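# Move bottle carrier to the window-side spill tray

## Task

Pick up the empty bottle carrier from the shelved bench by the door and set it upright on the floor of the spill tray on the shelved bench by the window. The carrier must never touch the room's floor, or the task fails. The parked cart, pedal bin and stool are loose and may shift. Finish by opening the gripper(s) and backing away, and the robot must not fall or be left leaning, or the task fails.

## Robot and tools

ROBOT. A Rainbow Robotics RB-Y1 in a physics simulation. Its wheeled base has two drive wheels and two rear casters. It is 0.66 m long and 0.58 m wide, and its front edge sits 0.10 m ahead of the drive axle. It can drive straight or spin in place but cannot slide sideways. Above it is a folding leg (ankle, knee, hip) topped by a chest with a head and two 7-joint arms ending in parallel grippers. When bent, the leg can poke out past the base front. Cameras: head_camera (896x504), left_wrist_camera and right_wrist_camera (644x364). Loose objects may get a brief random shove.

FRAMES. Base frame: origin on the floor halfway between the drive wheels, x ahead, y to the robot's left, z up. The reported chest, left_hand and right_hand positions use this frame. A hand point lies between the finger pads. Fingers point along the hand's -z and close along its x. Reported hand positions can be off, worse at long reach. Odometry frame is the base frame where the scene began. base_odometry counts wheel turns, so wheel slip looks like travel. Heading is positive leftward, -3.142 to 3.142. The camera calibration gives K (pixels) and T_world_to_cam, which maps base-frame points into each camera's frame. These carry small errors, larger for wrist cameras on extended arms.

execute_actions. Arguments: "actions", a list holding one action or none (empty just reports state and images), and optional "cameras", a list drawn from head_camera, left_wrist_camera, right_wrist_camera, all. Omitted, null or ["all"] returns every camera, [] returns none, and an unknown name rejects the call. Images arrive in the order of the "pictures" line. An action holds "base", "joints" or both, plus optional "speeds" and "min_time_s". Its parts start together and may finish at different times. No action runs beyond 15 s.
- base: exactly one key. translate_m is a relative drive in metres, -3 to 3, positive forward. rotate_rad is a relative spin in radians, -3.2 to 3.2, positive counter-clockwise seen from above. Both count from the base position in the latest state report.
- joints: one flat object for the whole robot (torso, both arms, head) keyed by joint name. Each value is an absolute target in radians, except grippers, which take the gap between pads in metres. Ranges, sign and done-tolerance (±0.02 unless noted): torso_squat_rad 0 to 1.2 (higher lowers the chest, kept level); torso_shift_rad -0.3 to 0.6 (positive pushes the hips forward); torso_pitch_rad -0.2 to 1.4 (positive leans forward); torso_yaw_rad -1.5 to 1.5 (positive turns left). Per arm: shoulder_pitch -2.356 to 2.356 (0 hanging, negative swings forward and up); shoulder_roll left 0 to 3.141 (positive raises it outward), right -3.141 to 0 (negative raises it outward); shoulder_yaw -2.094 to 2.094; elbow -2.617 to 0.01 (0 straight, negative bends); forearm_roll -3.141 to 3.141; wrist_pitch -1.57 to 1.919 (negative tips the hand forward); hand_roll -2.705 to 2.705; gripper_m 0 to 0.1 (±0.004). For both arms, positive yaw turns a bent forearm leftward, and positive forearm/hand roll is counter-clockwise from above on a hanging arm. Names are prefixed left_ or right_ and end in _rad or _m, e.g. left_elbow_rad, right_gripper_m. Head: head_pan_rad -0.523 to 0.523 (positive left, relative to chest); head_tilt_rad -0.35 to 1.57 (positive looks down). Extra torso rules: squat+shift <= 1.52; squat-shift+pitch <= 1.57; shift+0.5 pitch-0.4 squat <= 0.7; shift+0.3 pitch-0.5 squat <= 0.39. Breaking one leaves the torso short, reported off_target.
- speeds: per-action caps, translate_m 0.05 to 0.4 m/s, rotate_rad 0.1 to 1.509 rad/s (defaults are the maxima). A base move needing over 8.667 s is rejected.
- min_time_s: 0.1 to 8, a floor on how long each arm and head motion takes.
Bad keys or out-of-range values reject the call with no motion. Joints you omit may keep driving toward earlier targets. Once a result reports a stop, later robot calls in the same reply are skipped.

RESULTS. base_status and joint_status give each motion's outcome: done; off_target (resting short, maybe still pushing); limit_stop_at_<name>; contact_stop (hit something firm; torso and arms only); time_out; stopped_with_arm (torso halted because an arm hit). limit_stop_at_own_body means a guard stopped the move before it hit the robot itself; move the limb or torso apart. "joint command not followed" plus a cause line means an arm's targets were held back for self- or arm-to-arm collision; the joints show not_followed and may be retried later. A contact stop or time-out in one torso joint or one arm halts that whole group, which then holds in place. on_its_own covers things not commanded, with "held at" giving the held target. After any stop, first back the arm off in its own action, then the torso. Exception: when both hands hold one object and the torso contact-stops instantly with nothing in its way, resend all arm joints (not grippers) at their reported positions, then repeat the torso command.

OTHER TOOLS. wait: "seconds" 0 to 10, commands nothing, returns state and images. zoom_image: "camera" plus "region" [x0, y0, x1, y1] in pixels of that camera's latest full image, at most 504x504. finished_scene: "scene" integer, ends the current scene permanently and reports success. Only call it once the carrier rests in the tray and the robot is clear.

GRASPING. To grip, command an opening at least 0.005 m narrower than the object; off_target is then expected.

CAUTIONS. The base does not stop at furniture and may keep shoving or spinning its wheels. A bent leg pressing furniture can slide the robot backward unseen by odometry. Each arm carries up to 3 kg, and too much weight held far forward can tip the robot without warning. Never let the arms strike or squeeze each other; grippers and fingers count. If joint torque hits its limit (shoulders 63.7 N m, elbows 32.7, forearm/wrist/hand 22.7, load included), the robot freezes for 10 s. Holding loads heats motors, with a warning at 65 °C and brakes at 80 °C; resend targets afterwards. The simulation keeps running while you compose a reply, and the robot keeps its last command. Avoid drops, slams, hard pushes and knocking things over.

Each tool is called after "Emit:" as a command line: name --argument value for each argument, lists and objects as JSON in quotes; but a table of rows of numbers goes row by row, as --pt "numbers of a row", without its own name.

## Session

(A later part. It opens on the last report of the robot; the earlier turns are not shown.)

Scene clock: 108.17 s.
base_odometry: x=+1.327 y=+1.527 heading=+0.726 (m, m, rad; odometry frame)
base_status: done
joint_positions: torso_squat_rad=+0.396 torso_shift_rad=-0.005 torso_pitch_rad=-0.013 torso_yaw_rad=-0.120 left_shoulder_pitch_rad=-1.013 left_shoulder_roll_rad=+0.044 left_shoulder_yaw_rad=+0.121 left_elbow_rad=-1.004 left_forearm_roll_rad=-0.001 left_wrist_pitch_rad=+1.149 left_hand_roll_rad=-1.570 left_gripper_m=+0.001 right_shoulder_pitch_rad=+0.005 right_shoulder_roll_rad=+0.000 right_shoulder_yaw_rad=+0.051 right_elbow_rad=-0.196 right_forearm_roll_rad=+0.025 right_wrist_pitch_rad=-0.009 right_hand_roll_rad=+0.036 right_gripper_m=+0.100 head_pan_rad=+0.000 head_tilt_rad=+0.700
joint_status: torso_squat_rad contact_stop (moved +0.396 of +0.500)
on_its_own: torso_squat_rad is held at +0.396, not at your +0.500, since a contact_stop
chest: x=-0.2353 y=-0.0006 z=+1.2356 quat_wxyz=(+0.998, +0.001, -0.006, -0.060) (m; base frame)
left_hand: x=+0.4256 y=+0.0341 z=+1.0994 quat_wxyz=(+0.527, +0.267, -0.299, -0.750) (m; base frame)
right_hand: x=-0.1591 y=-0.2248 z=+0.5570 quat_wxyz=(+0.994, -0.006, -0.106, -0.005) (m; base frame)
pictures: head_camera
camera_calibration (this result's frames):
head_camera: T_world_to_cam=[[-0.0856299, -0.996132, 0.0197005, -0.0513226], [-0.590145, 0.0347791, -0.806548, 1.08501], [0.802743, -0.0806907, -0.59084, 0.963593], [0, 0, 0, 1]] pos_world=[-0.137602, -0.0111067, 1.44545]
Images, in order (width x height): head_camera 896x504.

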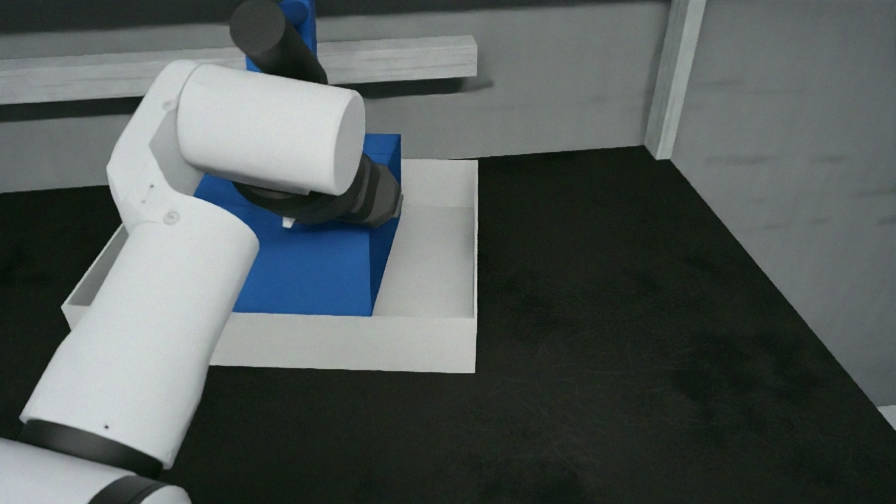

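Emit:
execute_actions --actions '[{"joints":{"torso_squat_rad":0.33}}]' --cameras '[]'

Emit:
execute_actions --actions '[{"joints":{"left_wrist_pitch_rad":1.6,"torso_squat_rad":0.2},"base":{"translate_m":0.09},"min_time_s":2}]' --cameras '[]'

Emit:
execute_actions --actions '[{"base":{"translate_m":-0.32},"speeds":{"translate_m":0.1}}]' --cameras '["head_camera","left_wrist_camera"]'

Scene clock: 109.70 s.
base_odometry: x=+1.327 y=+1.527 heading=+0.726 (m, m, rad; odometry frame)
base_status: not commanded
joint_positions: torso_squat_rad=+0.330 torso_shift_rad=-0.004 torso_pitch_rad=-0.011 torso_yaw_rad=-0.120 left_shoulder_pitch_rad=-1.007 left_shoulder_roll_rad=+0.042 left_shoulder_yaw_rad=+0.121 left_elbow_rad=-1.000 left_forearm_roll_rad=+0.000 left_wrist_pitch_rad=+1.150 left_hand_roll_rad=-1.570 left_gripper_m=+0.001 right_shoulder_pitch_rad=+0.005 right_shoulder_roll_rad=+0.000 right_shoulder_yaw_rad=+0.051 right_elbow_rad=-0.196 right_forearm_roll_rad=+0.025 right_wrist_pitch_rad=-0.009 right_hand_roll_rad=+0.036 right_gripper_m=+0.100 head_pan_rad=+0.000 head_tilt_rad=+0.700
joint_status: all done
chest: x=-0.2344 y=-0.0006 z=+1.2521 quat_wxyz=(+0.998, +0.001, -0.005, -0.060) (m; base frame)
left_hand: x=+0.4244 y=+0.0346 z=+1.1087 quat_wxyz=(+0.529, +0.262, -0.295, -0.751) (m; base frame)
right_hand: x=-0.1595 y=-0.2248 z=+0.5733 quat_wxyz=(+0.994, -0.006, -0.105, -0.005) (m; base frame)
pictures: none
No camera images: the call's "cameras" was empty. Leave "cameras" out to get every camera's image.

Scene clock: 112.00 s.
base_odometry: x=+1.395 y=+1.587 heading=+0.725 (m, m, rad; odometry frame)
base_status: done
joint_positions: torso_squat_rad=+0.200 torso_shift_rad=-0.004 torso_pitch_rad=-0.011 torso_yaw_rad=-0.120 left_shoulder_pitch_rad=-1.008 left_shoulder_roll_rad=+0.042 left_shoulder_yaw_rad=+0.121 left_elbow_rad=-1.000 left_forearm_roll_rad=+0.000 left_wrist_pitch_rad=+1.600 left_hand_roll_rad=-1.570 left_gripper_m=+0.001 right_shoulder_pitch_rad=+0.005 right_shoulder_roll_rad=+0.000 right_shoulder_yaw_rad=+0.051 right_elbow_rad=-0.196 right_forearm_roll_rad=+0.025 right_wrist_pitch_rad=-0.009 right_hand_roll_rad=+0.036 right_gripper_m=+0.100 head_pan_rad=+0.000 head_tilt_rad=+0.700
joint_status: all done
chest: x=-0.2344 y=-0.0006 z=+1.2760 quat_wxyz=(+0.998, +0.001, -0.005, -0.060) (m; base frame)
left_hand: x=+0.3441 y=+0.0649 z=+1.0764 quat_wxyz=(+0.574, +0.138, -0.120, -0.798) (m; base frame)
right_hand: x=-0.1595 y=-0.2248 z=+0.5972 quat_wxyz=(+0.994, -0.006, -0.105, -0.005) (m; base frame)
pictures: none
No camera images: the call's "cameras" was empty. Leave "cameras" out to get every camera's image.

Scene clock: 115.80 s.
base_odometry: x=+1.155 y=+1.375 heading=+0.724 (m, m, rad; odometry frame)
base_status: done
joint_positions: torso_squat_rad=+0.200 torso_shift_rad=-0.005 torso_pitch_rad=-0.011 torso_yaw_rad=-0.120 left_shoulder_pitch_rad=-1.007 left_shoulder_roll_rad=+0.042 left_shoulder_yaw_rad=+0.121 left_elbow_rad=-1.000 left_forearm_roll_rad=+0.000 left_wrist_pitch_rad=+1.600 left_hand_roll_rad=-1.570 left_gripper_m=+0.001 right_shoulder_pitch_rad=+0.005 right_shoulder_roll_rad=+0.000 right_shoulder_yaw_rad=+0.051 right_elbow_rad=-0.196 right_forearm_roll_rad=+0.025 right_wrist_pitch_rad=-0.009 right_hand_roll_rad=+0.036 right_gripper_m=+0.100 head_pan_rad=+0.000 head_tilt_rad=+0.700
joint_status: not commanded
chest: x=-0.2347 y=-0.0006 z=+1.2759 quat_wxyz=(+0.998, +0.001, -0.006, -0.060) (m; base frame)
left_hand: x=+0.3438 y=+0.0650 z=+1.0763 quat_wxyz=(+0.574, +0.138, -0.120, -0.798) (m; base frame)
right_hand: x=-0.1596 y=-0.2248 z=+0.5972 quat_wxyz=(+0.994, -0.006, -0.105, -0.005) (m; base frame)
pictures: head_camera, left_wrist_camera
camera_calibration (this result's frames):
head_camera: T_world_to_cam=[[-0.0855969, -0.996132, 0.0198412, -0.0522452], [-0.591469, 0.0347789, -0.805577, 1.11632], [0.801771, -0.0806903, -0.592159, 0.988355], [0, 0, 0, 1]] pos_world=[-0.136638, -0.0111167, 1.48558]
left_wrist_camera: T_world_to_cam=[[-0.291295, -0.95332, -0.0795547, 0.244493], [-0.902343, 0.246195, 0.353787, -0.061412], [-0.317686, 0.174842, -0.931936, 1.18889], [0, 0, 0, 1]] pos_world=[0.393498, 0.040332, 1.14914]
Images, in order (width x height): head_camera 896x504, left_wrist_camera 644x364.

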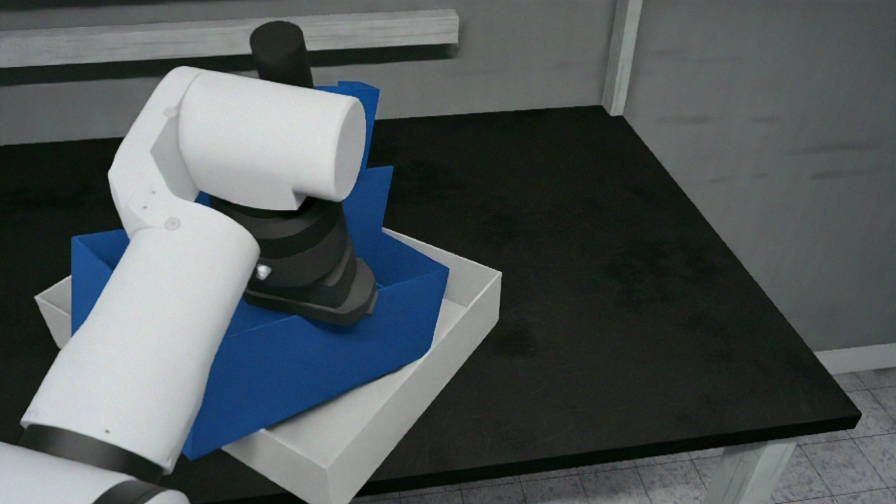

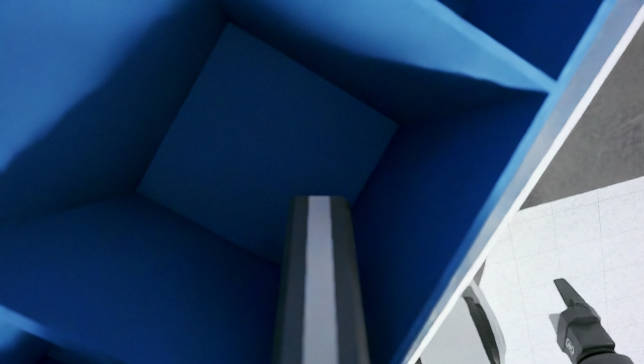

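Messy. Lift out and look.

Emit:
execute_actions --actions '[{"joints":{"torso_squat_rad":0.0,"left_shoulder_pitch_rad":-1.3,"left_elbow_rad":-1.0,"left_wrist_pitch_rad":1.9},"min_time_s":1.5}]' --cameras '[]'

Emit:
execute_actions --actions '[{"base":{"translate_m":-0.5},"joints":{"torso_yaw_rad":-0.6,"head_pan_rad":0.5,"head_tilt_rad":0.55}}]' --cameras '["head_camera"]'

Scene clock: 117.73 s.
base_odometry: x=+1.155 y=+1.375 heading=+0.724 (m, m, rad; odometry frame)
base_status: not commanded
joint_positions: torso_squat_rad=+0.000 torso_shift_rad=-0.004 torso_pitch_rad=-0.011 torso_yaw_rad=-0.120 left_shoulder_pitch_rad=-1.300 left_shoulder_roll_rad=+0.042 left_shoulder_yaw_rad=+0.121 left_elbow_rad=-1.000 left_forearm_roll_rad=+0.000 left_wrist_pitch_rad=+1.900 left_hand_roll_rad=-1.570 left_gripper_m=+0.001 right_shoulder_pitch_rad=+0.005 right_shoulder_roll_rad=+0.000 right_shoulder_yaw_rad=+0.051 right_elbow_rad=-0.196 right_forearm_roll_rad=+0.025 right_wrist_pitch_rad=-0.009 right_hand_roll_rad=+0.036 right_gripper_m=+0.100 head_pan_rad=+0.000 head_tilt_rad=+0.700
joint_status: all done
chest: x=-0.2345 y=-0.0006 z=+1.2899 quat_wxyz=(+0.998, +0.001, -0.005, -0.060) (m; base frame)
left_hand: x=+0.3246 y=+0.0277 z=+1.2214 quat_wxyz=(+0.542, +0.150, -0.094, -0.821) (m; base frame)
right_hand: x=-0.1597 y=-0.2248 z=+0.6111 quat_wxyz=(+0.994, -0.006, -0.105, -0.005) (m; base frame)
pictures: none
No camera images: the call's "cameras" was empty. Leave "cameras" out to get every camera's image.

Scene clock: 120.57 s.
base_odometry: x=+0.780 y=+1.044 heading=+0.722 (m, m, rad; odometry frame)
base_status: done
joint_positions: torso_squat_rad=+0.000 torso_shift_rad=-0.005 torso_pitch_rad=-0.011 torso_yaw_rad=-0.600 left_shoulder_pitch_rad=-1.300 left_shoulder_roll_rad=+0.042 left_shoulder_yaw_rad=+0.121 left_elbow_rad=-1.000 left_forearm_roll_rad=+0.000 left_wrist_pitch_rad=+1.900 left_hand_roll_rad=-1.570 left_gripper_m=+0.001 right_shoulder_pitch_rad=+0.005 right_shoulder_roll_rad=+0.000 right_shoulder_yaw_rad=+0.051 right_elbow_rad=-0.196 right_forearm_roll_rad=+0.025 right_wrist_pitch_rad=-0.009 right_hand_roll_rad=+0.036 right_gripper_m=+0.100 head_pan_rad=+0.500 head_tilt_rad=+0.550
joint_status: all done
chest: x=-0.2347 y=-0.0006 z=+1.2899 quat_wxyz=(+0.955, +0.002, -0.005, -0.296) (m; base frame)
left_hand: x=+0.2742 y=-0.2335 z=+1.2207 quat_wxyz=(+0.331, +0.124, -0.125, -0.927) (m; base frame)
right_hand: x=-0.2712 y=-0.2305 z=+0.6099 quat_wxyz=(+0.965, -0.028, -0.101, -0.241) (m; base frame)
pictures: head_camera
camera_calibration (this result's frames):
head_camera: T_world_to_cam=[[-0.0694813, -0.997271, 0.0249409, -0.0666696], [-0.465715, 0.0103171, -0.884875, 1.27105], [0.882203, -0.0730976, -0.465161, 0.827178], [0, 0, 0, 1]] pos_world=[-0.142423, -0.0191365, 1.51116]
Images, in order (width x height): head_camera 896x504.

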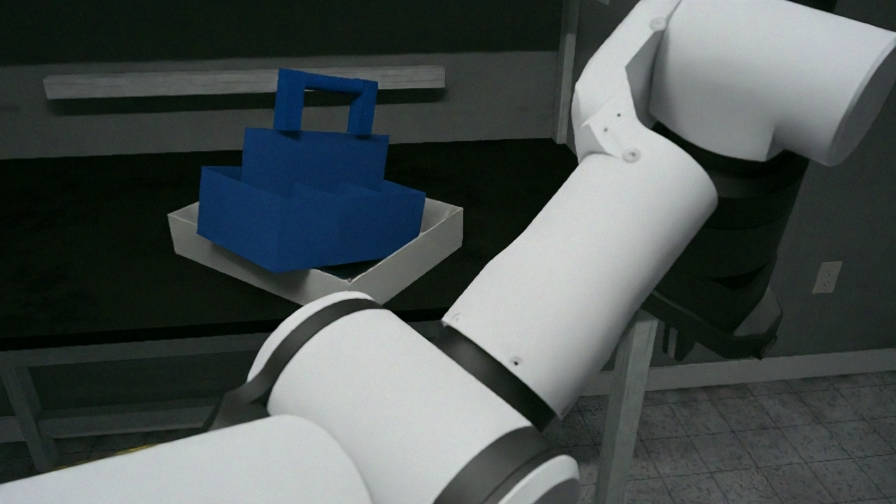

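Emit:
execute_actions --actions '[{"base":{"rotate_rad":-0.75},"joints":{"torso_yaw_rad":-0.04,"torso_squat_rad":0.68,"head_pan_rad":0,"head_tilt_rad":0.4,"left_shoulder_pitch_rad":-1.0,"left_elbow_rad":-1.3,"left_forearm_roll_rad":-0.35,"left_wrist_pitch_rad":0.73,"left_hand_roll_rad":-1.3,"left_gripper_m":0.1}}]' --cameras '[]'

Emit:
execute_actions --actions '[{"base":{"translate_m":0.44}}]' --cameras '[]'

Emit:
execute_actions --actions '[{"base":{"rotate_rad":1.25}}]' --cameras '["head_camera","left_wrist_camera"]'

Scene clock: 124.03 s.
base_odometry: x=+0.780 y=+1.044 heading=-0.027 (m, m, rad; odometry frame)
base_status: done
joint_positions: torso_squat_rad=+0.680 torso_shift_rad=-0.005 torso_pitch_rad=-0.011 torso_yaw_rad=-0.040 left_shoulder_pitch_rad=-1.000 left_shoulder_roll_rad=+0.042 left_shoulder_yaw_rad=+0.121 left_elbow_rad=-1.300 left_forearm_roll_rad=-0.350 left_wrist_pitch_rad=+0.730 left_hand_roll_rad=-1.300 left_gripper_m=+0.100 right_shoulder_pitch_rad=+0.005 right_shoulder_roll_rad=+0.000 right_shoulder_yaw_rad=+0.051 right_elbow_rad=-0.196 right_forearm_roll_rad=+0.025 right_wrist_pitch_rad=-0.009 right_hand_roll_rad=+0.036 right_gripper_m=+0.100 head_pan_rad=+0.000 head_tilt_rad=+0.400
joint_status: all done
chest: x=-0.2340 y=-0.0005 z=+1.1342 quat_wxyz=(+1.000, +0.001, -0.006, -0.020) (m; base frame)
left_hand: x=+0.4537 y=+0.1157 z=+1.2168 quat_wxyz=(+0.481, +0.520, -0.480, -0.518) (m; base frame)
right_hand: x=-0.1412 y=-0.2187 z=+0.4557 quat_wxyz=(+0.994, -0.002, -0.106, +0.035) (m; base frame)
pictures: none
No camera images: the call's "cameras" was empty. Leave "cameras" out to get every camera's image.

Scene clock: 126.93 s.
base_odometry: x=+1.220 y=+1.032 heading=-0.028 (m, m, rad; odometry frame)
base_status: done
joint_positions: torso_squat_rad=+0.680 torso_shift_rad=-0.004 torso_pitch_rad=-0.011 torso_yaw_rad=-0.040 left_shoulder_pitch_rad=-1.000 left_shoulder_roll_rad=+0.042 left_shoulder_yaw_rad=+0.121 left_elbow_rad=-1.300 left_forearm_roll_rad=-0.350 left_wrist_pitch_rad=+0.730 left_hand_roll_rad=-1.300 left_gripper_m=+0.100 right_shoulder_pitch_rad=+0.005 right_shoulder_roll_rad=+0.000 right_shoulder_yaw_rad=+0.051 right_elbow_rad=-0.196 right_forearm_roll_rad=+0.025 right_wrist_pitch_rad=-0.009 right_hand_roll_rad=+0.036 right_gripper_m=+0.100 head_pan_rad=+0.000 head_tilt_rad=+0.400
joint_status: not commanded
chest: x=-0.2339 y=-0.0005 z=+1.1342 quat_wxyz=(+1.000, +0.001, -0.006, -0.020) (m; base frame)
left_hand: x=+0.4538 y=+0.1157 z=+1.2167 quat_wxyz=(+0.481, +0.520, -0.480, -0.518) (m; base frame)
right_hand: x=-0.1412 y=-0.2187 z=+0.4557 quat_wxyz=(+0.994, -0.002, -0.106, +0.035) (m; base frame)
pictures: none
No camera images: the call's "cameras" was empty. Leave "cameras" out to get every camera's image.

Scene clock: 130.43 s.
base_odometry: x=+1.220 y=+1.032 heading=+1.222 (m, m, rad; odometry frame)
base_status: done
joint_positions: torso_squat_rad=+0.680 torso_shift_rad=-0.004 torso_pitch_rad=-0.011 torso_yaw_rad=-0.040 left_shoulder_pitch_rad=-1.000 left_shoulder_roll_rad=+0.042 left_shoulder_yaw_rad=+0.121 left_elbow_rad=-1.300 left_forearm_roll_rad=-0.350 left_wrist_pitch_rad=+0.730 left_hand_roll_rad=-1.300 left_gripper_m=+0.100 right_shoulder_pitch_rad=+0.005 right_shoulder_roll_rad=+0.000 right_shoulder_yaw_rad=+0.051 right_elbow_rad=-0.196 right_forearm_roll_rad=+0.025 right_wrist_pitch_rad=-0.009 right_hand_roll_rad=+0.036 right_gripper_m=+0.100 head_pan_rad=+0.000 head_tilt_rad=+0.400
joint_status: not commanded
chest: x=-0.2339 y=-0.0005 z=+1.1342 quat_wxyz=(+1.000, +0.001, -0.006, -0.020) (m; base frame)
left_hand: x=+0.4538 y=+0.1157 z=+1.2167 quat_wxyz=(+0.481, +0.520, -0.480, -0.518) (m; base frame)
right_hand: x=-0.1412 y=-0.2187 z=+0.4557 quat_wxyz=(+0.994, -0.002, -0.106, +0.035) (m; base frame)
pictures: head_camera, left_wrist_camera
camera_calibration (this result's frames):
head_camera: T_world_to_cam=[[-0.0139724, -0.999456, 0.0298899, -0.045624], [-0.328137, -0.0236541, -0.944334, 1.24412], [0.944527, -0.0230026, -0.327628, 0.581462], [0, 0, 0, 1]] pos_world=[-0.141603, -0.00279557, 1.36673]
left_wrist_camera: T_world_to_cam=[[0.00601393, -0.997917, -0.0642275, 0.187629], [-0.661202, 0.0442159, -0.748904, 1.23135], [0.750184, 0.0469712, -0.659559, 0.544581], [0, 0, 0, 1]] pos_world=[0.404505, 0.107213, 1.29339]
Images, in order (width x height): head_camera 896x504, left_wrist_camera 644x364.

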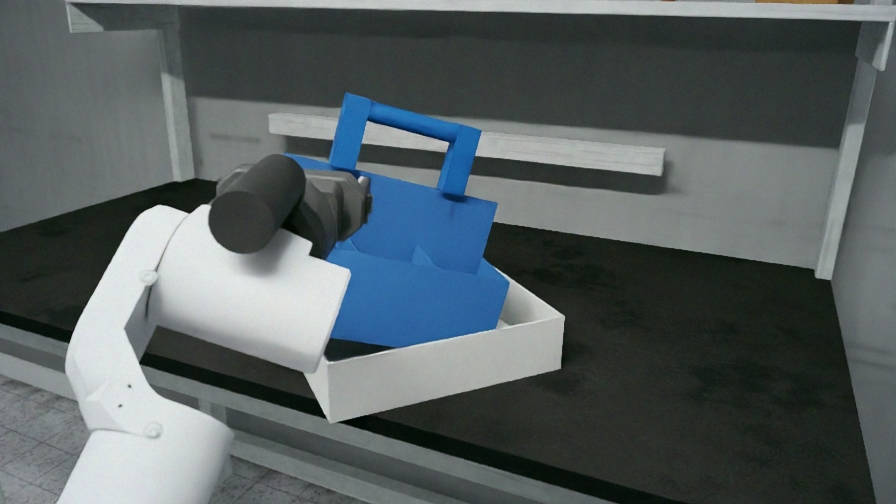

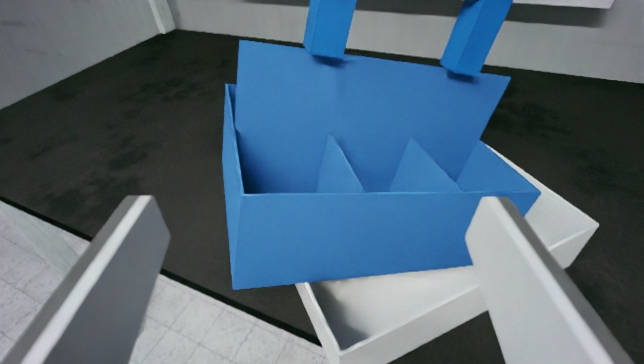

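Emit:
execute_actions --actions '[{"base":{"translate_m":0.2},"joints":{"torso_squat_rad":0.64}}]' --cameras '["left_wrist_camera"]'

Scene clock: 132.63 s.
base_odometry: x=+1.288 y=+1.220 heading=+1.223 (m, m, rad; odometry frame)
base_status: done
joint_positions: torso_squat_rad=+0.640 torso_shift_rad=-0.004 torso_pitch_rad=-0.011 torso_yaw_rad=-0.040 left_shoulder_pitch_rad=-1.000 left_shoulder_roll_rad=+0.042 left_shoulder_yaw_rad=+0.121 left_elbow_rad=-1.300 left_forearm_roll_rad=-0.350 left_wrist_pitch_rad=+0.730 left_hand_roll_rad=-1.300 left_gripper_m=+0.100 right_shoulder_pitch_rad=+0.005 right_shoulder_roll_rad=+0.000 right_shoulder_yaw_rad=+0.051 right_elbow_rad=-0.196 right_forearm_roll_rad=+0.025 right_wrist_pitch_rad=-0.009 right_hand_roll_rad=+0.036 right_gripper_m=+0.100 head_pan_rad=+0.000 head_tilt_rad=+0.400
joint_status: all done
chest: x=-0.2339 y=-0.0005 z=+1.1514 quat_wxyz=(+1.000, +0.001, -0.006, -0.020) (m; base frame)
left_hand: x=+0.4538 y=+0.1157 z=+1.2338 quat_wxyz=(+0.481, +0.520, -0.480, -0.518) (m; base frame)
right_hand: x=-0.1412 y=-0.2187 z=+0.4728 quat_wxyz=(+0.994, -0.002, -0.106, +0.035) (m; base frame)
pictures: left_wrist_camera
camera_calibration (this result's frames):
left_wrist_camera: T_world_to_cam=[[0.0059955, -0.997918, -0.0642223, 0.18872], [-0.66124, 0.0442218, -0.74887, 1.24413], [0.750151, 0.0469562, -0.659598, 0.55596], [0, 0, 0, 1]] pos_world=[0.40448, 0.107203, 1.31052]
Images, in order (width x height): left_wrist_camera 644x364.

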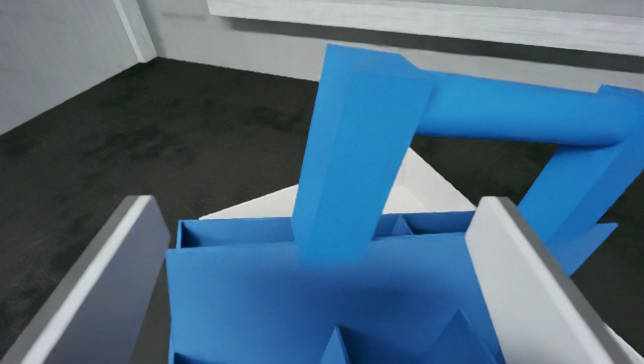

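Emit:
execute_actions --actions '[{"base":{"translate_m":0.06},"speeds":{"translate_m":0.06},"joints":{"torso_squat_rad":0.665}}]' --cameras '["left_wrist_camera"]'

Emit:
execute_actions --actions '[{"joints":{"left_gripper_m":0.01}}]' --cameras '[]'

Emit:
execute_actions --actions '[{"joints":{"torso_squat_rad":0.2,"head_tilt_rad":0.7}}]' --cameras '["head_camera","left_wrist_camera"]'

Scene clock: 134.40 s.
base_odometry: x=+1.309 y=+1.276 heading=+1.223 (m, m, rad; odometry frame)
base_status: done
joint_positions: torso_squat_rad=+0.665 torso_shift_rad=-0.004 torso_pitch_rad=-0.011 torso_yaw_rad=-0.040 left_shoulder_pitch_rad=-1.000 left_shoulder_roll_rad=+0.042 left_shoulder_yaw_rad=+0.121 left_elbow_rad=-1.300 left_forearm_roll_rad=-0.350 left_wrist_pitch_rad=+0.730 left_hand_roll_rad=-1.300 left_gripper_m=+0.100 right_shoulder_pitch_rad=+0.005 right_shoulder_roll_rad=+0.000 right_shoulder_yaw_rad=+0.051 right_elbow_rad=-0.196 right_forearm_roll_rad=+0.025 right_wrist_pitch_rad=-0.009 right_hand_roll_rad=+0.036 right_gripper_m=+0.100 head_pan_rad=+0.000 head_tilt_rad=+0.400
joint_status: all done
chest: x=-0.2339 y=-0.0005 z=+1.1408 quat_wxyz=(+1.000, +0.001, -0.006, -0.020) (m; base frame)
left_hand: x=+0.4538 y=+0.1157 z=+1.2232 quat_wxyz=(+0.481, +0.520, -0.480, -0.518) (m; base frame)
right_hand: x=-0.1412 y=-0.2187 z=+0.4622 quat_wxyz=(+0.994, -0.002, -0.106, +0.035) (m; base frame)
pictures: left_wrist_camera
camera_calibration (this result's frames):
left_wrist_camera: T_world_to_cam=[[0.00602869, -0.997917, -0.0642359, 0.188062], [-0.661274, 0.044208, -0.748841, 1.23615], [0.750121, 0.046992, -0.659629, 0.548967], [0, 0, 0, 1]] pos_world=[0.404508, 0.107226, 1.29987]
Images, in order (width x height): left_wrist_camera 644x364.

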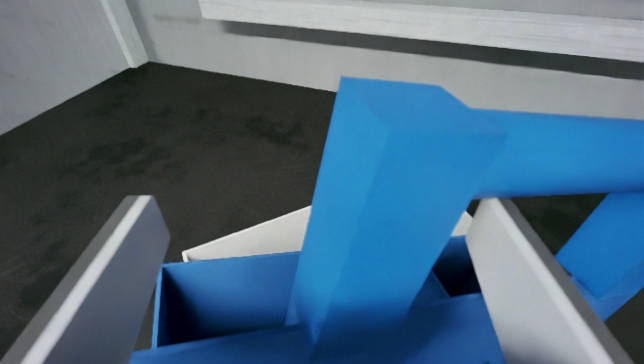

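Scene clock: 135.80 s.
base_odometry: x=+1.309 y=+1.276 heading=+1.223 (m, m, rad; odometry frame)
base_status: not commanded
joint_positions: torso_squat_rad=+0.665 torso_shift_rad=-0.004 torso_pitch_rad=-0.011 torso_yaw_rad=-0.040 left_shoulder_pitch_rad=-1.000 left_shoulder_roll_rad=+0.042 left_shoulder_yaw_rad=+0.121 left_elbow_rad=-1.300 left_forearm_roll_rad=-0.350 left_wrist_pitch_rad=+0.730 left_hand_roll_rad=-1.300 left_gripper_m=+0.036 right_shoulder_pitch_rad=+0.005 right_shoulder_roll_rad=+0.000 right_shoulder_yaw_rad=+0.051 right_elbow_rad=-0.196 right_forearm_roll_rad=+0.025 right_wrist_pitch_rad=-0.009 right_hand_roll_rad=+0.036 right_gripper_m=+0.100 head_pan_rad=+0.000 head_tilt_rad=+0.400
joint_status: left_gripper_m off_target (ended at +0.036, target +0.010)
chest: x=-0.2339 y=-0.0005 z=+1.1408 quat_wxyz=(+1.000, +0.001, -0.006, -0.020) (m; base frame)
left_hand: x=+0.4538 y=+0.1157 z=+1.2234 quat_wxyz=(+0.481, +0.520, -0.480, -0.518) (m; base frame)
right_hand: x=-0.1412 y=-0.2187 z=+0.4622 quat_wxyz=(+0.994, -0.002, -0.106, +0.035) (m; base frame)
pictures: none
No camera images: the call's "cameras" was empty. Leave "cameras" out to get every camera's image.

Scene clock: 138.13 s.
base_odometry: x=+1.309 y=+1.276 heading=+1.223 (m, m, rad; odometry frame)
base_status: not commanded
joint_positions: torso_squat_rad=+0.200 torso_shift_rad=-0.004 torso_pitch_rad=-0.011 torso_yaw_rad=-0.040 left_shoulder_pitch_rad=-0.999 left_shoulder_roll_rad=+0.042 left_shoulder_yaw_rad=+0.121 left_elbow_rad=-1.300 left_forearm_roll_rad=-0.350 left_wrist_pitch_rad=+0.730 left_hand_roll_rad=-1.300 left_gripper_m=+0.032 right_shoulder_pitch_rad=+0.005 right_shoulder_roll_rad=+0.000 right_shoulder_yaw_rad=+0.051 right_elbow_rad=-0.196 right_forearm_roll_rad=+0.025 right_wrist_pitch_rad=-0.009 right_hand_roll_rad=+0.036 right_gripper_m=+0.100 head_pan_rad=+0.000 head_tilt_rad=+0.700
joint_status: all done
on_its_own: left_gripper_m moved -0.004 toward your old target +0.010
chest: x=-0.2344 y=-0.0006 z=+1.2759 quat_wxyz=(+1.000, +0.001, -0.005, -0.020) (m; base frame)
left_hand: x=+0.4535 y=+0.1158 z=+1.3578 quat_wxyz=(+0.482, +0.519, -0.479, -0.518) (m; base frame)
right_hand: x=-0.1418 y=-0.2187 z=+0.5974 quat_wxyz=(+0.994, -0.002, -0.105, +0.035) (m; base frame)
pictures: head_camera, left_wrist_camera
camera_calibration (this result's frames):
head_camera: T_world_to_cam=[[-0.00580274, -0.999767, 0.0207917, -0.0347173], [-0.592644, -0.0133088, -0.805354, 1.11593], [0.805443, -0.0169953, -0.592429, 0.989339], [0, 0, 0, 1]] pos_world=[-0.135708, -0.00304337, 1.48555]
left_wrist_camera: T_world_to_cam=[[0.00618904, -0.997907, -0.0643662, 0.196876], [-0.66204, 0.0441517, -0.748167, 1.33612], [0.749443, 0.0472435, -0.660381, 0.639323], [0, 0, 0, 1]] pos_world=[0.404213, 0.107267, 1.43451]
Images, in order (width x height): head_camera 896x504, left_wrist_camera 644x364.

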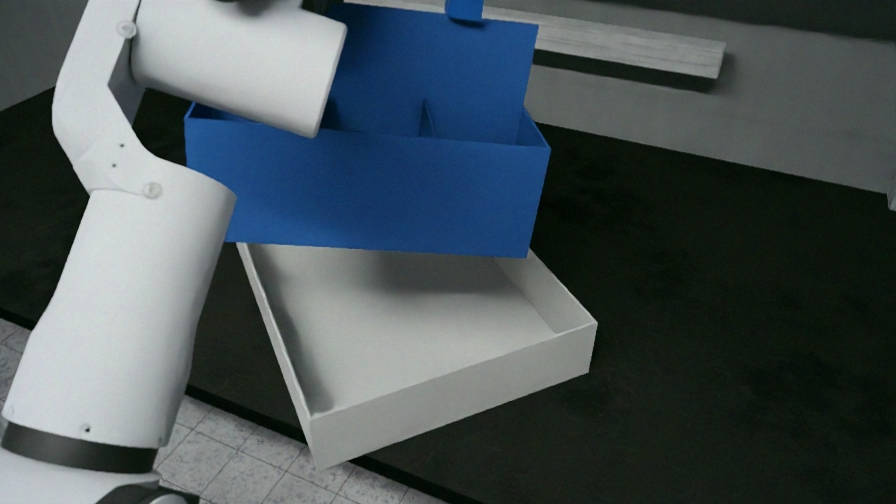

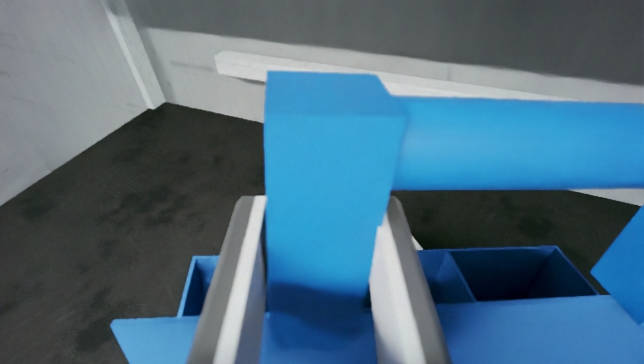

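Emit:
execute_actions --actions '[{"base":{"translate_m":-0.3}}]' --cameras '[]'

Emit:
execute_actions --actions '[{"base":{"rotate_rad":0.99},"speeds":{"rotate_rad":0.7}}]' --cameras '[]'

Emit:
execute_actions --actions '[{"base":{"translate_m":0.87}}]' --cameras '[]'

Emit:
execute_actions --actions '[{"base":{"rotate_rad":-2.13},"speeds":{"rotate_rad":0.7}}]' --cameras '["head_camera"]'

Emit:
execute_actions --actions '[{"base":{"translate_m":0.3}}]' --cameras '["head_camera","left_wrist_camera"]'

Scene clock: 141.00 s.
base_odometry: x=+1.206 y=+0.994 heading=+1.225 (m, m, rad; odometry frame)
base_status: done
joint_positions: torso_squat_rad=+0.200 torso_shift_rad=-0.004 torso_pitch_rad=-0.011 torso_yaw_rad=-0.040 left_shoulder_pitch_rad=-0.999 left_shoulder_roll_rad=+0.042 left_shoulder_yaw_rad=+0.121 left_elbow_rad=-1.300 left_forearm_roll_rad=-0.350 left_wrist_pitch_rad=+0.730 left_hand_roll_rad=-1.300 left_gripper_m=+0.032 right_shoulder_pitch_rad=+0.005 right_shoulder_roll_rad=+0.000 right_shoulder_yaw_rad=+0.051 right_elbow_rad=-0.196 right_forearm_roll_rad=+0.025 right_wrist_pitch_rad=-0.009 right_hand_roll_rad=+0.036 right_gripper_m=+0.100 head_pan_rad=+0.000 head_tilt_rad=+0.700
joint_status: not commanded
chest: x=-0.2345 y=-0.0006 z=+1.2759 quat_wxyz=(+1.000, +0.001, -0.006, -0.020) (m; base frame)
left_hand: x=+0.4533 y=+0.1158 z=+1.3578 quat_wxyz=(+0.482, +0.519, -0.479, -0.518) (m; base frame)
right_hand: x=-0.1419 y=-0.2187 z=+0.5974 quat_wxyz=(+0.994, -0.002, -0.105, +0.035) (m; base frame)
pictures: none
No camera images: the call's "cameras" was empty. Leave "cameras" out to get every camera's image.

Scene clock: 144.13 s.
base_odometry: x=+1.206 y=+0.994 heading=+2.214 (m, m, rad; odometry frame)
base_status: done
joint_positions: torso_squat_rad=+0.200 torso_shift_rad=-0.004 torso_pitch_rad=-0.011 torso_yaw_rad=-0.040 left_shoulder_pitch_rad=-0.999 left_shoulder_roll_rad=+0.042 left_shoulder_yaw_rad=+0.121 left_elbow_rad=-1.300 left_forearm_roll_rad=-0.350 left_wrist_pitch_rad=+0.730 left_hand_roll_rad=-1.300 left_gripper_m=+0.032 right_shoulder_pitch_rad=+0.005 right_shoulder_roll_rad=+0.000 right_shoulder_yaw_rad=+0.051 right_elbow_rad=-0.196 right_forearm_roll_rad=+0.025 right_wrist_pitch_rad=-0.009 right_hand_roll_rad=+0.036 right_gripper_m=+0.100 head_pan_rad=+0.000 head_tilt_rad=+0.700
joint_status: not commanded
chest: x=-0.2345 y=-0.0006 z=+1.2759 quat_wxyz=(+1.000, +0.001, -0.006, -0.020) (m; base frame)
left_hand: x=+0.4533 y=+0.1158 z=+1.3578 quat_wxyz=(+0.482, +0.519, -0.479, -0.518) (m; base frame)
right_hand: x=-0.1419 y=-0.2188 z=+0.5974 quat_wxyz=(+0.994, -0.002, -0.105, +0.035) (m; base frame)
pictures: none
No camera images: the call's "cameras" was empty. Leave "cameras" out to get every camera's image.

Scene clock: 147.87 s.
base_odometry: x=+0.684 y=+1.690 heading=+2.215 (m, m, rad; odometry frame)
base_status: done
joint_positions: torso_squat_rad=+0.200 torso_shift_rad=-0.004 torso_pitch_rad=-0.011 torso_yaw_rad=-0.040 left_shoulder_pitch_rad=-0.999 left_shoulder_roll_rad=+0.042 left_shoulder_yaw_rad=+0.121 left_elbow_rad=-1.300 left_forearm_roll_rad=-0.350 left_wrist_pitch_rad=+0.730 left_hand_roll_rad=-1.300 left_gripper_m=+0.032 right_shoulder_pitch_rad=+0.005 right_shoulder_roll_rad=+0.000 right_shoulder_yaw_rad=+0.051 right_elbow_rad=-0.196 right_forearm_roll_rad=+0.025 right_wrist_pitch_rad=-0.009 right_hand_roll_rad=+0.036 right_gripper_m=+0.100 head_pan_rad=+0.000 head_tilt_rad=+0.700
joint_status: not commanded
chest: x=-0.2344 y=-0.0006 z=+1.2760 quat_wxyz=(+1.000, +0.001, -0.005, -0.020) (m; base frame)
left_hand: x=+0.4534 y=+0.1158 z=+1.3577 quat_wxyz=(+0.482, +0.519, -0.479, -0.518) (m; base frame)
right_hand: x=-0.1418 y=-0.2188 z=+0.5974 quat_wxyz=(+0.994, -0.002, -0.105, +0.035) (m; base frame)
pictures: none
No camera images: the call's "cameras" was empty. Leave "cameras" out to get every camera's image.

Scene clock: 152.63 s.
base_odometry: x=+0.684 y=+1.689 heading=+0.086 (m, m, rad; odometry frame)
base_status: done
joint_positions: torso_squat_rad=+0.200 torso_shift_rad=-0.004 torso_pitch_rad=-0.011 torso_yaw_rad=-0.040 left_shoulder_pitch_rad=-0.999 left_shoulder_roll_rad=+0.042 left_shoulder_yaw_rad=+0.121 left_elbow_rad=-1.300 left_forearm_roll_rad=-0.350 left_wrist_pitch_rad=+0.730 left_hand_roll_rad=-1.300 left_gripper_m=+0.032 right_shoulder_pitch_rad=+0.005 right_shoulder_roll_rad=+0.000 right_shoulder_yaw_rad=+0.051 right_elbow_rad=-0.196 right_forearm_roll_rad=+0.025 right_wrist_pitch_rad=-0.009 right_hand_roll_rad=+0.036 right_gripper_m=+0.100 head_pan_rad=+0.000 head_tilt_rad=+0.700
joint_status: not commanded
chest: x=-0.2344 y=-0.0006 z=+1.2760 quat_wxyz=(+1.000, +0.001, -0.005, -0.020) (m; base frame)
left_hand: x=+0.4534 y=+0.1158 z=+1.3577 quat_wxyz=(+0.482, +0.519, -0.479, -0.518) (m; base frame)
right_hand: x=-0.1418 y=-0.2188 z=+0.5974 quat_wxyz=(+0.994, -0.002, -0.105, +0.035) (m; base frame)
pictures: head_camera
camera_calibration (this result's frames):
head_camera: T_world_to_cam=[[-0.00580033, -0.999767, 0.0207812, -0.0347219], [-0.592542, -0.013304, -0.80543, 1.11602], [0.805519, -0.0169855, -0.592327, 0.989276], [0, 0, 0, 1]] pos_world=[-0.135793, -0.0030629, 1.48557]
Images, in order (width x height): head_camera 896x504.

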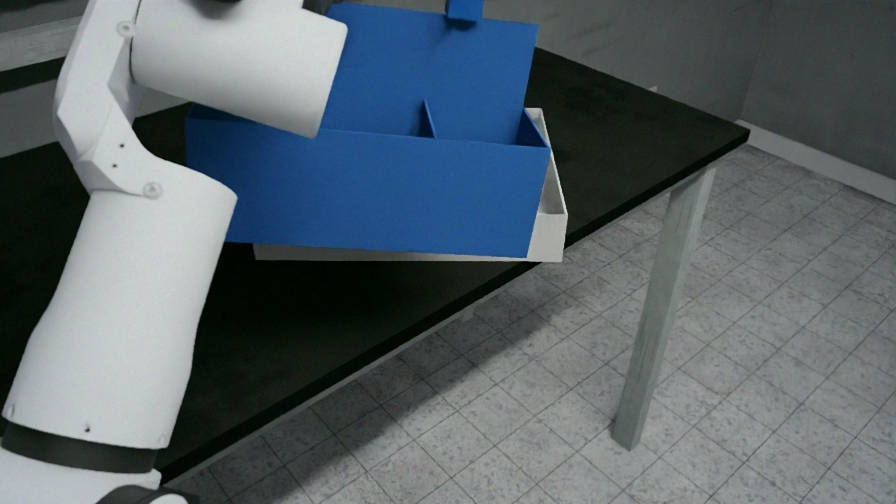

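Scene clock: 154.73 s.
base_odometry: x=+0.983 y=+1.715 heading=+0.085 (m, m, rad; odometry frame)
base_status: done
joint_positions: torso_squat_rad=+0.200 torso_shift_rad=-0.004 torso_pitch_rad=-0.011 torso_yaw_rad=-0.040 left_shoulder_pitch_rad=-0.999 left_shoulder_roll_rad=+0.042 left_shoulder_yaw_rad=+0.121 left_elbow_rad=-1.300 left_forearm_roll_rad=-0.350 left_wrist_pitch_rad=+0.730 left_hand_roll_rad=-1.300 left_gripper_m=+0.032 right_shoulder_pitch_rad=+0.005 right_shoulder_roll_rad=+0.000 right_shoulder_yaw_rad=+0.051 right_elbow_rad=-0.196 right_forearm_roll_rad=+0.025 right_wrist_pitch_rad=-0.009 right_hand_roll_rad=+0.036 right_gripper_m=+0.100 head_pan_rad=+0.000 head_tilt_rad=+0.700
joint_status: not commanded
chest: x=-0.2343 y=-0.0006 z=+1.2760 quat_wxyz=(+1.000, +0.001, -0.005, -0.020) (m; base frame)
left_hand: x=+0.4535 y=+0.1158 z=+1.3576 quat_wxyz=(+0.482, +0.519, -0.479, -0.518) (m; base frame)
right_hand: x=-0.1418 y=-0.2188 z=+0.5974 quat_wxyz=(+0.994, -0.002, -0.105, +0.035) (m; base frame)
pictures: head_camera, left_wrist_camera
camera_calibration (this result's frames):
head_camera: T_world_to_cam=[[-0.00579706, -0.999767, 0.020782, -0.0347217], [-0.59266, -0.013304, -0.805343, 1.11594], [0.805432, -0.0169853, -0.592445, 0.989339], [0, 0, 0, 1]] pos_world=[-0.135676, -0.00306296, 1.48556]
left_wrist_camera: T_world_to_cam=[[0.00620648, -0.997905, -0.064396, 0.196893], [-0.662249, 0.0441493, -0.747982, 1.3359], [0.749258, 0.0472885, -0.660588, 0.639558], [0, 0, 0, 1]] pos_world=[0.404283, 0.107258, 1.43439]
Images, in order (width x height): head_camera 896x504, left_wrist_camera 644x364.

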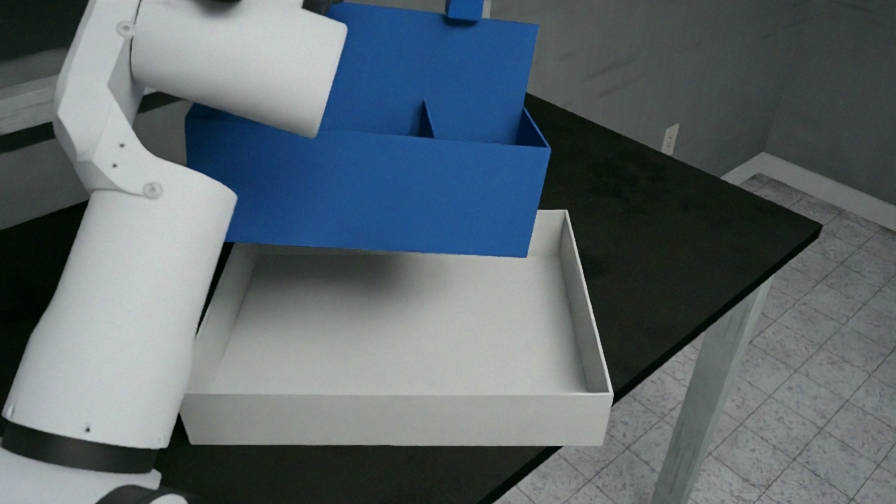

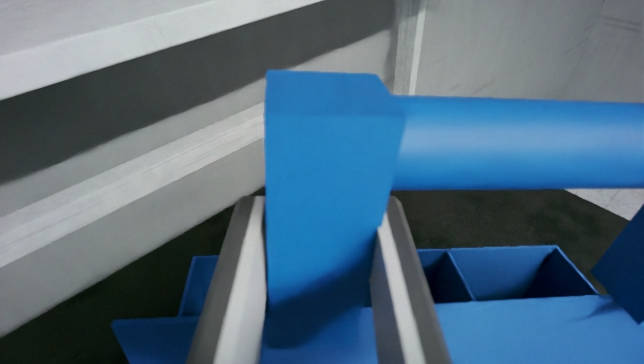

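Emit:
execute_actions --actions '[{"joints":{"torso_squat_rad":0.72,"torso_yaw_rad":-0.07}}]' --cameras '["head_camera"]'

Scene clock: 157.33 s.
base_odometry: x=+0.983 y=+1.715 heading=+0.085 (m, m, rad; odometry frame)
base_status: not commanded
joint_positions: torso_squat_rad=+0.720 torso_shift_rad=-0.005 torso_pitch_rad=-0.011 torso_yaw_rad=-0.070 left_shoulder_pitch_rad=-0.999 left_shoulder_roll_rad=+0.042 left_shoulder_yaw_rad=+0.121 left_elbow_rad=-1.300 left_forearm_roll_rad=-0.350 left_wrist_pitch_rad=+0.730 left_hand_roll_rad=-1.300 left_gripper_m=+0.032 right_shoulder_pitch_rad=+0.005 right_shoulder_roll_rad=+0.000 right_shoulder_yaw_rad=+0.051 right_elbow_rad=-0.196 right_forearm_roll_rad=+0.025 right_wrist_pitch_rad=-0.009 right_hand_roll_rad=+0.036 right_gripper_m=+0.100 head_pan_rad=+0.000 head_tilt_rad=+0.700
joint_status: all done
chest: x=-0.2339 y=-0.0005 z=+1.1162 quat_wxyz=(+0.999, +0.001, -0.006, -0.035) (m; base frame)
left_hand: x=+0.4571 y=+0.0952 z=+1.1982 quat_wxyz=(+0.474, +0.512, -0.487, -0.525) (m; base frame)
right_hand: x=-0.1476 y=-0.2212 z=+0.4376 quat_wxyz=(+0.994, -0.004, -0.106, +0.020) (m; base frame)
pictures: head_camera
camera_calibration (this result's frames):
head_camera: T_world_to_cam=[[-0.0356211, -0.999156, 0.0204422, -0.0379508], [-0.592457, 0.00463988, -0.805589, 0.987863], [0.804814, -0.040807, -0.592122, 0.893792], [0, 0, 0, 1]] pos_world=[-0.135422, -0.0060293, 1.32582]
Images, in order (width x height): head_camera 896x504.

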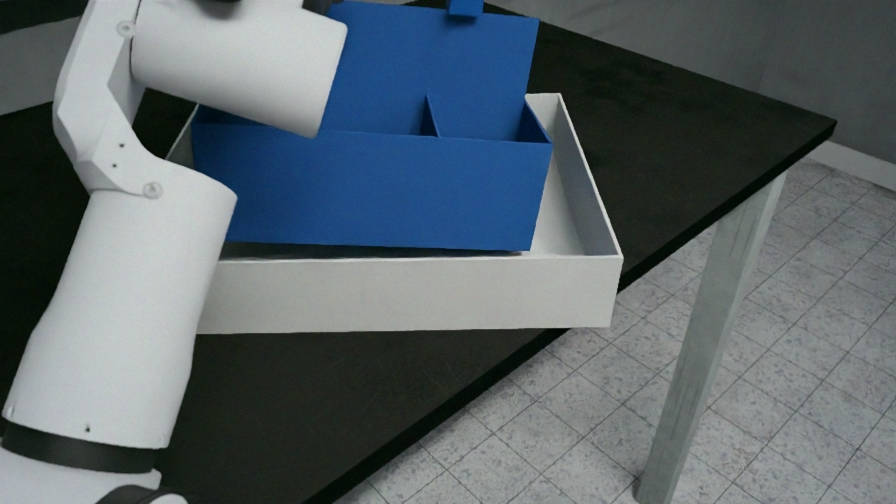

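Emit:
execute_actions --actions '[{"base":{"translate_m":-0.03}}]' --cameras '[]'

Emit:
execute_actions --actions '[{"joints":{"torso_squat_rad":0.78}}]' --cameras '[]'

Emit:
execute_actions --actions '[{"joints":{"left_gripper_m":0.1}}]' --cameras '[]'

Emit:
execute_actions --actions '[{"base":{"translate_m":-0.4},"joints":{"head_tilt_rad":0.45}}]' --cameras '["head_camera"]'

Scene clock: 158.73 s.
base_odometry: x=+0.953 y=+1.712 heading=+0.085 (m, m, rad; odometry frame)
base_status: done
joint_positions: torso_squat_rad=+0.720 torso_shift_rad=-0.004 torso_pitch_rad=-0.011 torso_yaw_rad=-0.070 left_shoulder_pitch_rad=-0.999 left_shoulder_roll_rad=+0.042 left_shoulder_yaw_rad=+0.121 left_elbow_rad=-1.300 left_forearm_roll_rad=-0.350 left_wrist_pitch_rad=+0.730 left_hand_roll_rad=-1.300 left_gripper_m=+0.032 right_shoulder_pitch_rad=+0.005 right_shoulder_roll_rad=+0.000 right_shoulder_yaw_rad=+0.051 right_elbow_rad=-0.196 right_forearm_roll_rad=+0.025 right_wrist_pitch_rad=-0.009 right_hand_roll_rad=+0.036 right_gripper_m=+0.100 head_pan_rad=+0.000 head_tilt_rad=+0.700
joint_status: not commanded
chest: x=-0.2338 y=-0.0005 z=+1.1162 quat_wxyz=(+0.999, +0.001, -0.006, -0.035) (m; base frame)
left_hand: x=+0.4571 y=+0.0952 z=+1.1982 quat_wxyz=(+0.474, +0.512, -0.487, -0.525) (m; base frame)
right_hand: x=-0.1477 y=-0.2212 z=+0.4375 quat_wxyz=(+0.994, -0.004, -0.105, +0.020) (m; base frame)
pictures: none
No camera images: the call's "cameras" was empty. Leave "cameras" out to get every camera's image.

Scene clock: 159.67 s.
base_odometry: x=+0.953 y=+1.712 heading=+0.085 (m, m, rad; odometry frame)
base_status: not commanded
joint_positions: torso_squat_rad=+0.780 torso_shift_rad=-0.005 torso_pitch_rad=-0.012 torso_yaw_rad=-0.070 left_shoulder_pitch_rad=-1.000 left_shoulder_roll_rad=+0.042 left_shoulder_yaw_rad=+0.121 left_elbow_rad=-1.300 left_forearm_roll_rad=-0.350 left_wrist_pitch_rad=+0.730 left_hand_roll_rad=-1.300 left_gripper_m=+0.031 right_shoulder_pitch_rad=+0.005 right_shoulder_roll_rad=+0.000 right_shoulder_yaw_rad=+0.051 right_elbow_rad=-0.196 right_forearm_roll_rad=+0.025 right_wrist_pitch_rad=-0.009 right_hand_roll_rad=+0.036 right_gripper_m=+0.100 head_pan_rad=+0.000 head_tilt_rad=+0.700
joint_status: all done
chest: x=-0.2339 y=-0.0005 z=+1.0875 quat_wxyz=(+0.999, +0.001, -0.006, -0.035) (m; base frame)
left_hand: x=+0.4570 y=+0.0951 z=+1.1706 quat_wxyz=(+0.473, +0.513, -0.488, -0.525) (m; base frame)
right_hand: x=-0.1475 y=-0.2211 z=+0.4089 quat_wxyz=(+0.994, -0.004, -0.106, +0.020) (m; base frame)
pictures: none
No camera images: the call's "cameras" was empty. Leave "cameras" out to get every camera's image.

Scene clock: 161.07 s.
base_odometry: x=+0.953 y=+1.712 heading=+0.085 (m, m, rad; odometry frame)
base_status: not commanded
joint_positions: torso_squat_rad=+0.780 torso_shift_rad=-0.005 torso_pitch_rad=-0.011 torso_yaw_rad=-0.070 left_shoulder_pitch_rad=-1.000 left_shoulder_roll_rad=+0.042 left_shoulder_yaw_rad=+0.121 left_elbow_rad=-1.300 left_forearm_roll_rad=-0.350 left_wrist_pitch_rad=+0.730 left_hand_roll_rad=-1.300 left_gripper_m=+0.100 right_shoulder_pitch_rad=+0.005 right_shoulder_roll_rad=+0.000 right_shoulder_yaw_rad=+0.051 right_elbow_rad=-0.196 right_forearm_roll_rad=+0.025 right_wrist_pitch_rad=-0.009 right_hand_roll_rad=+0.036 right_gripper_m=+0.100 head_pan_rad=+0.000 head_tilt_rad=+0.700
joint_status: all done
chest: x=-0.2338 y=-0.0005 z=+1.0875 quat_wxyz=(+0.999, +0.001, -0.006, -0.035) (m; base frame)
left_hand: x=+0.4570 y=+0.0951 z=+1.1704 quat_wxyz=(+0.473, +0.513, -0.487, -0.525) (m; base frame)
right_hand: x=-0.1475 y=-0.2211 z=+0.4089 quat_wxyz=(+0.994, -0.004, -0.106, +0.020) (m; base frame)
pictures: none
No camera images: the call's "cameras" was empty. Leave "cameras" out to get every camera's image.

Scene clock: 163.70 s.
base_odometry: x=+0.554 y=+1.678 heading=+0.084 (m, m, rad; odometry frame)
base_status: done
joint_positions: torso_squat_rad=+0.780 torso_shift_rad=-0.005 torso_pitch_rad=-0.011 torso_yaw_rad=-0.070 left_shoulder_pitch_rad=-1.000 left_shoulder_roll_rad=+0.042 left_shoulder_yaw_rad=+0.121 left_elbow_rad=-1.300 left_forearm_roll_rad=-0.350 left_wrist_pitch_rad=+0.730 left_hand_roll_rad=-1.300 left_gripper_m=+0.100 right_shoulder_pitch_rad=+0.005 right_shoulder_roll_rad=+0.000 right_shoulder_yaw_rad=+0.051 right_elbow_rad=-0.196 right_forearm_roll_rad=+0.025 right_wrist_pitch_rad=-0.009 right_hand_roll_rad=+0.036 right_gripper_m=+0.100 head_pan_rad=+0.000 head_tilt_rad=+0.450
joint_status: all done
chest: x=-0.2338 y=-0.0005 z=+1.0875 quat_wxyz=(+0.999, +0.001, -0.006, -0.035) (m; base frame)
left_hand: x=+0.4571 y=+0.0951 z=+1.1702 quat_wxyz=(+0.474, +0.513, -0.487, -0.525) (m; base frame)
right_hand: x=-0.1476 y=-0.2211 z=+0.4089 quat_wxyz=(+0.994, -0.004, -0.106, +0.020) (m; base frame)
pictures: head_camera
camera_calibration (this result's frames):
head_camera: T_world_to_cam=[[-0.0422836, -0.998708, 0.0281969, -0.0487697], [-0.375228, -0.0102824, -0.926876, 1.16749], [0.925968, -0.0497719, -0.374308, 0.622212], [0, 0, 0, 1]] pos_world=[-0.140135, -0.00573339, 1.31639]
Images, in order (width x height): head_camera 896x504.

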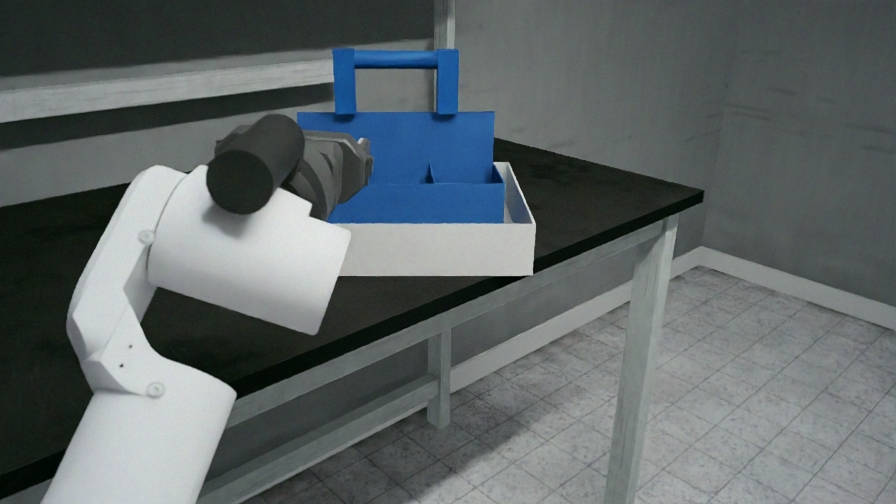

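Emit:
finished_scene --scene 1

The scene is finished: the task was done.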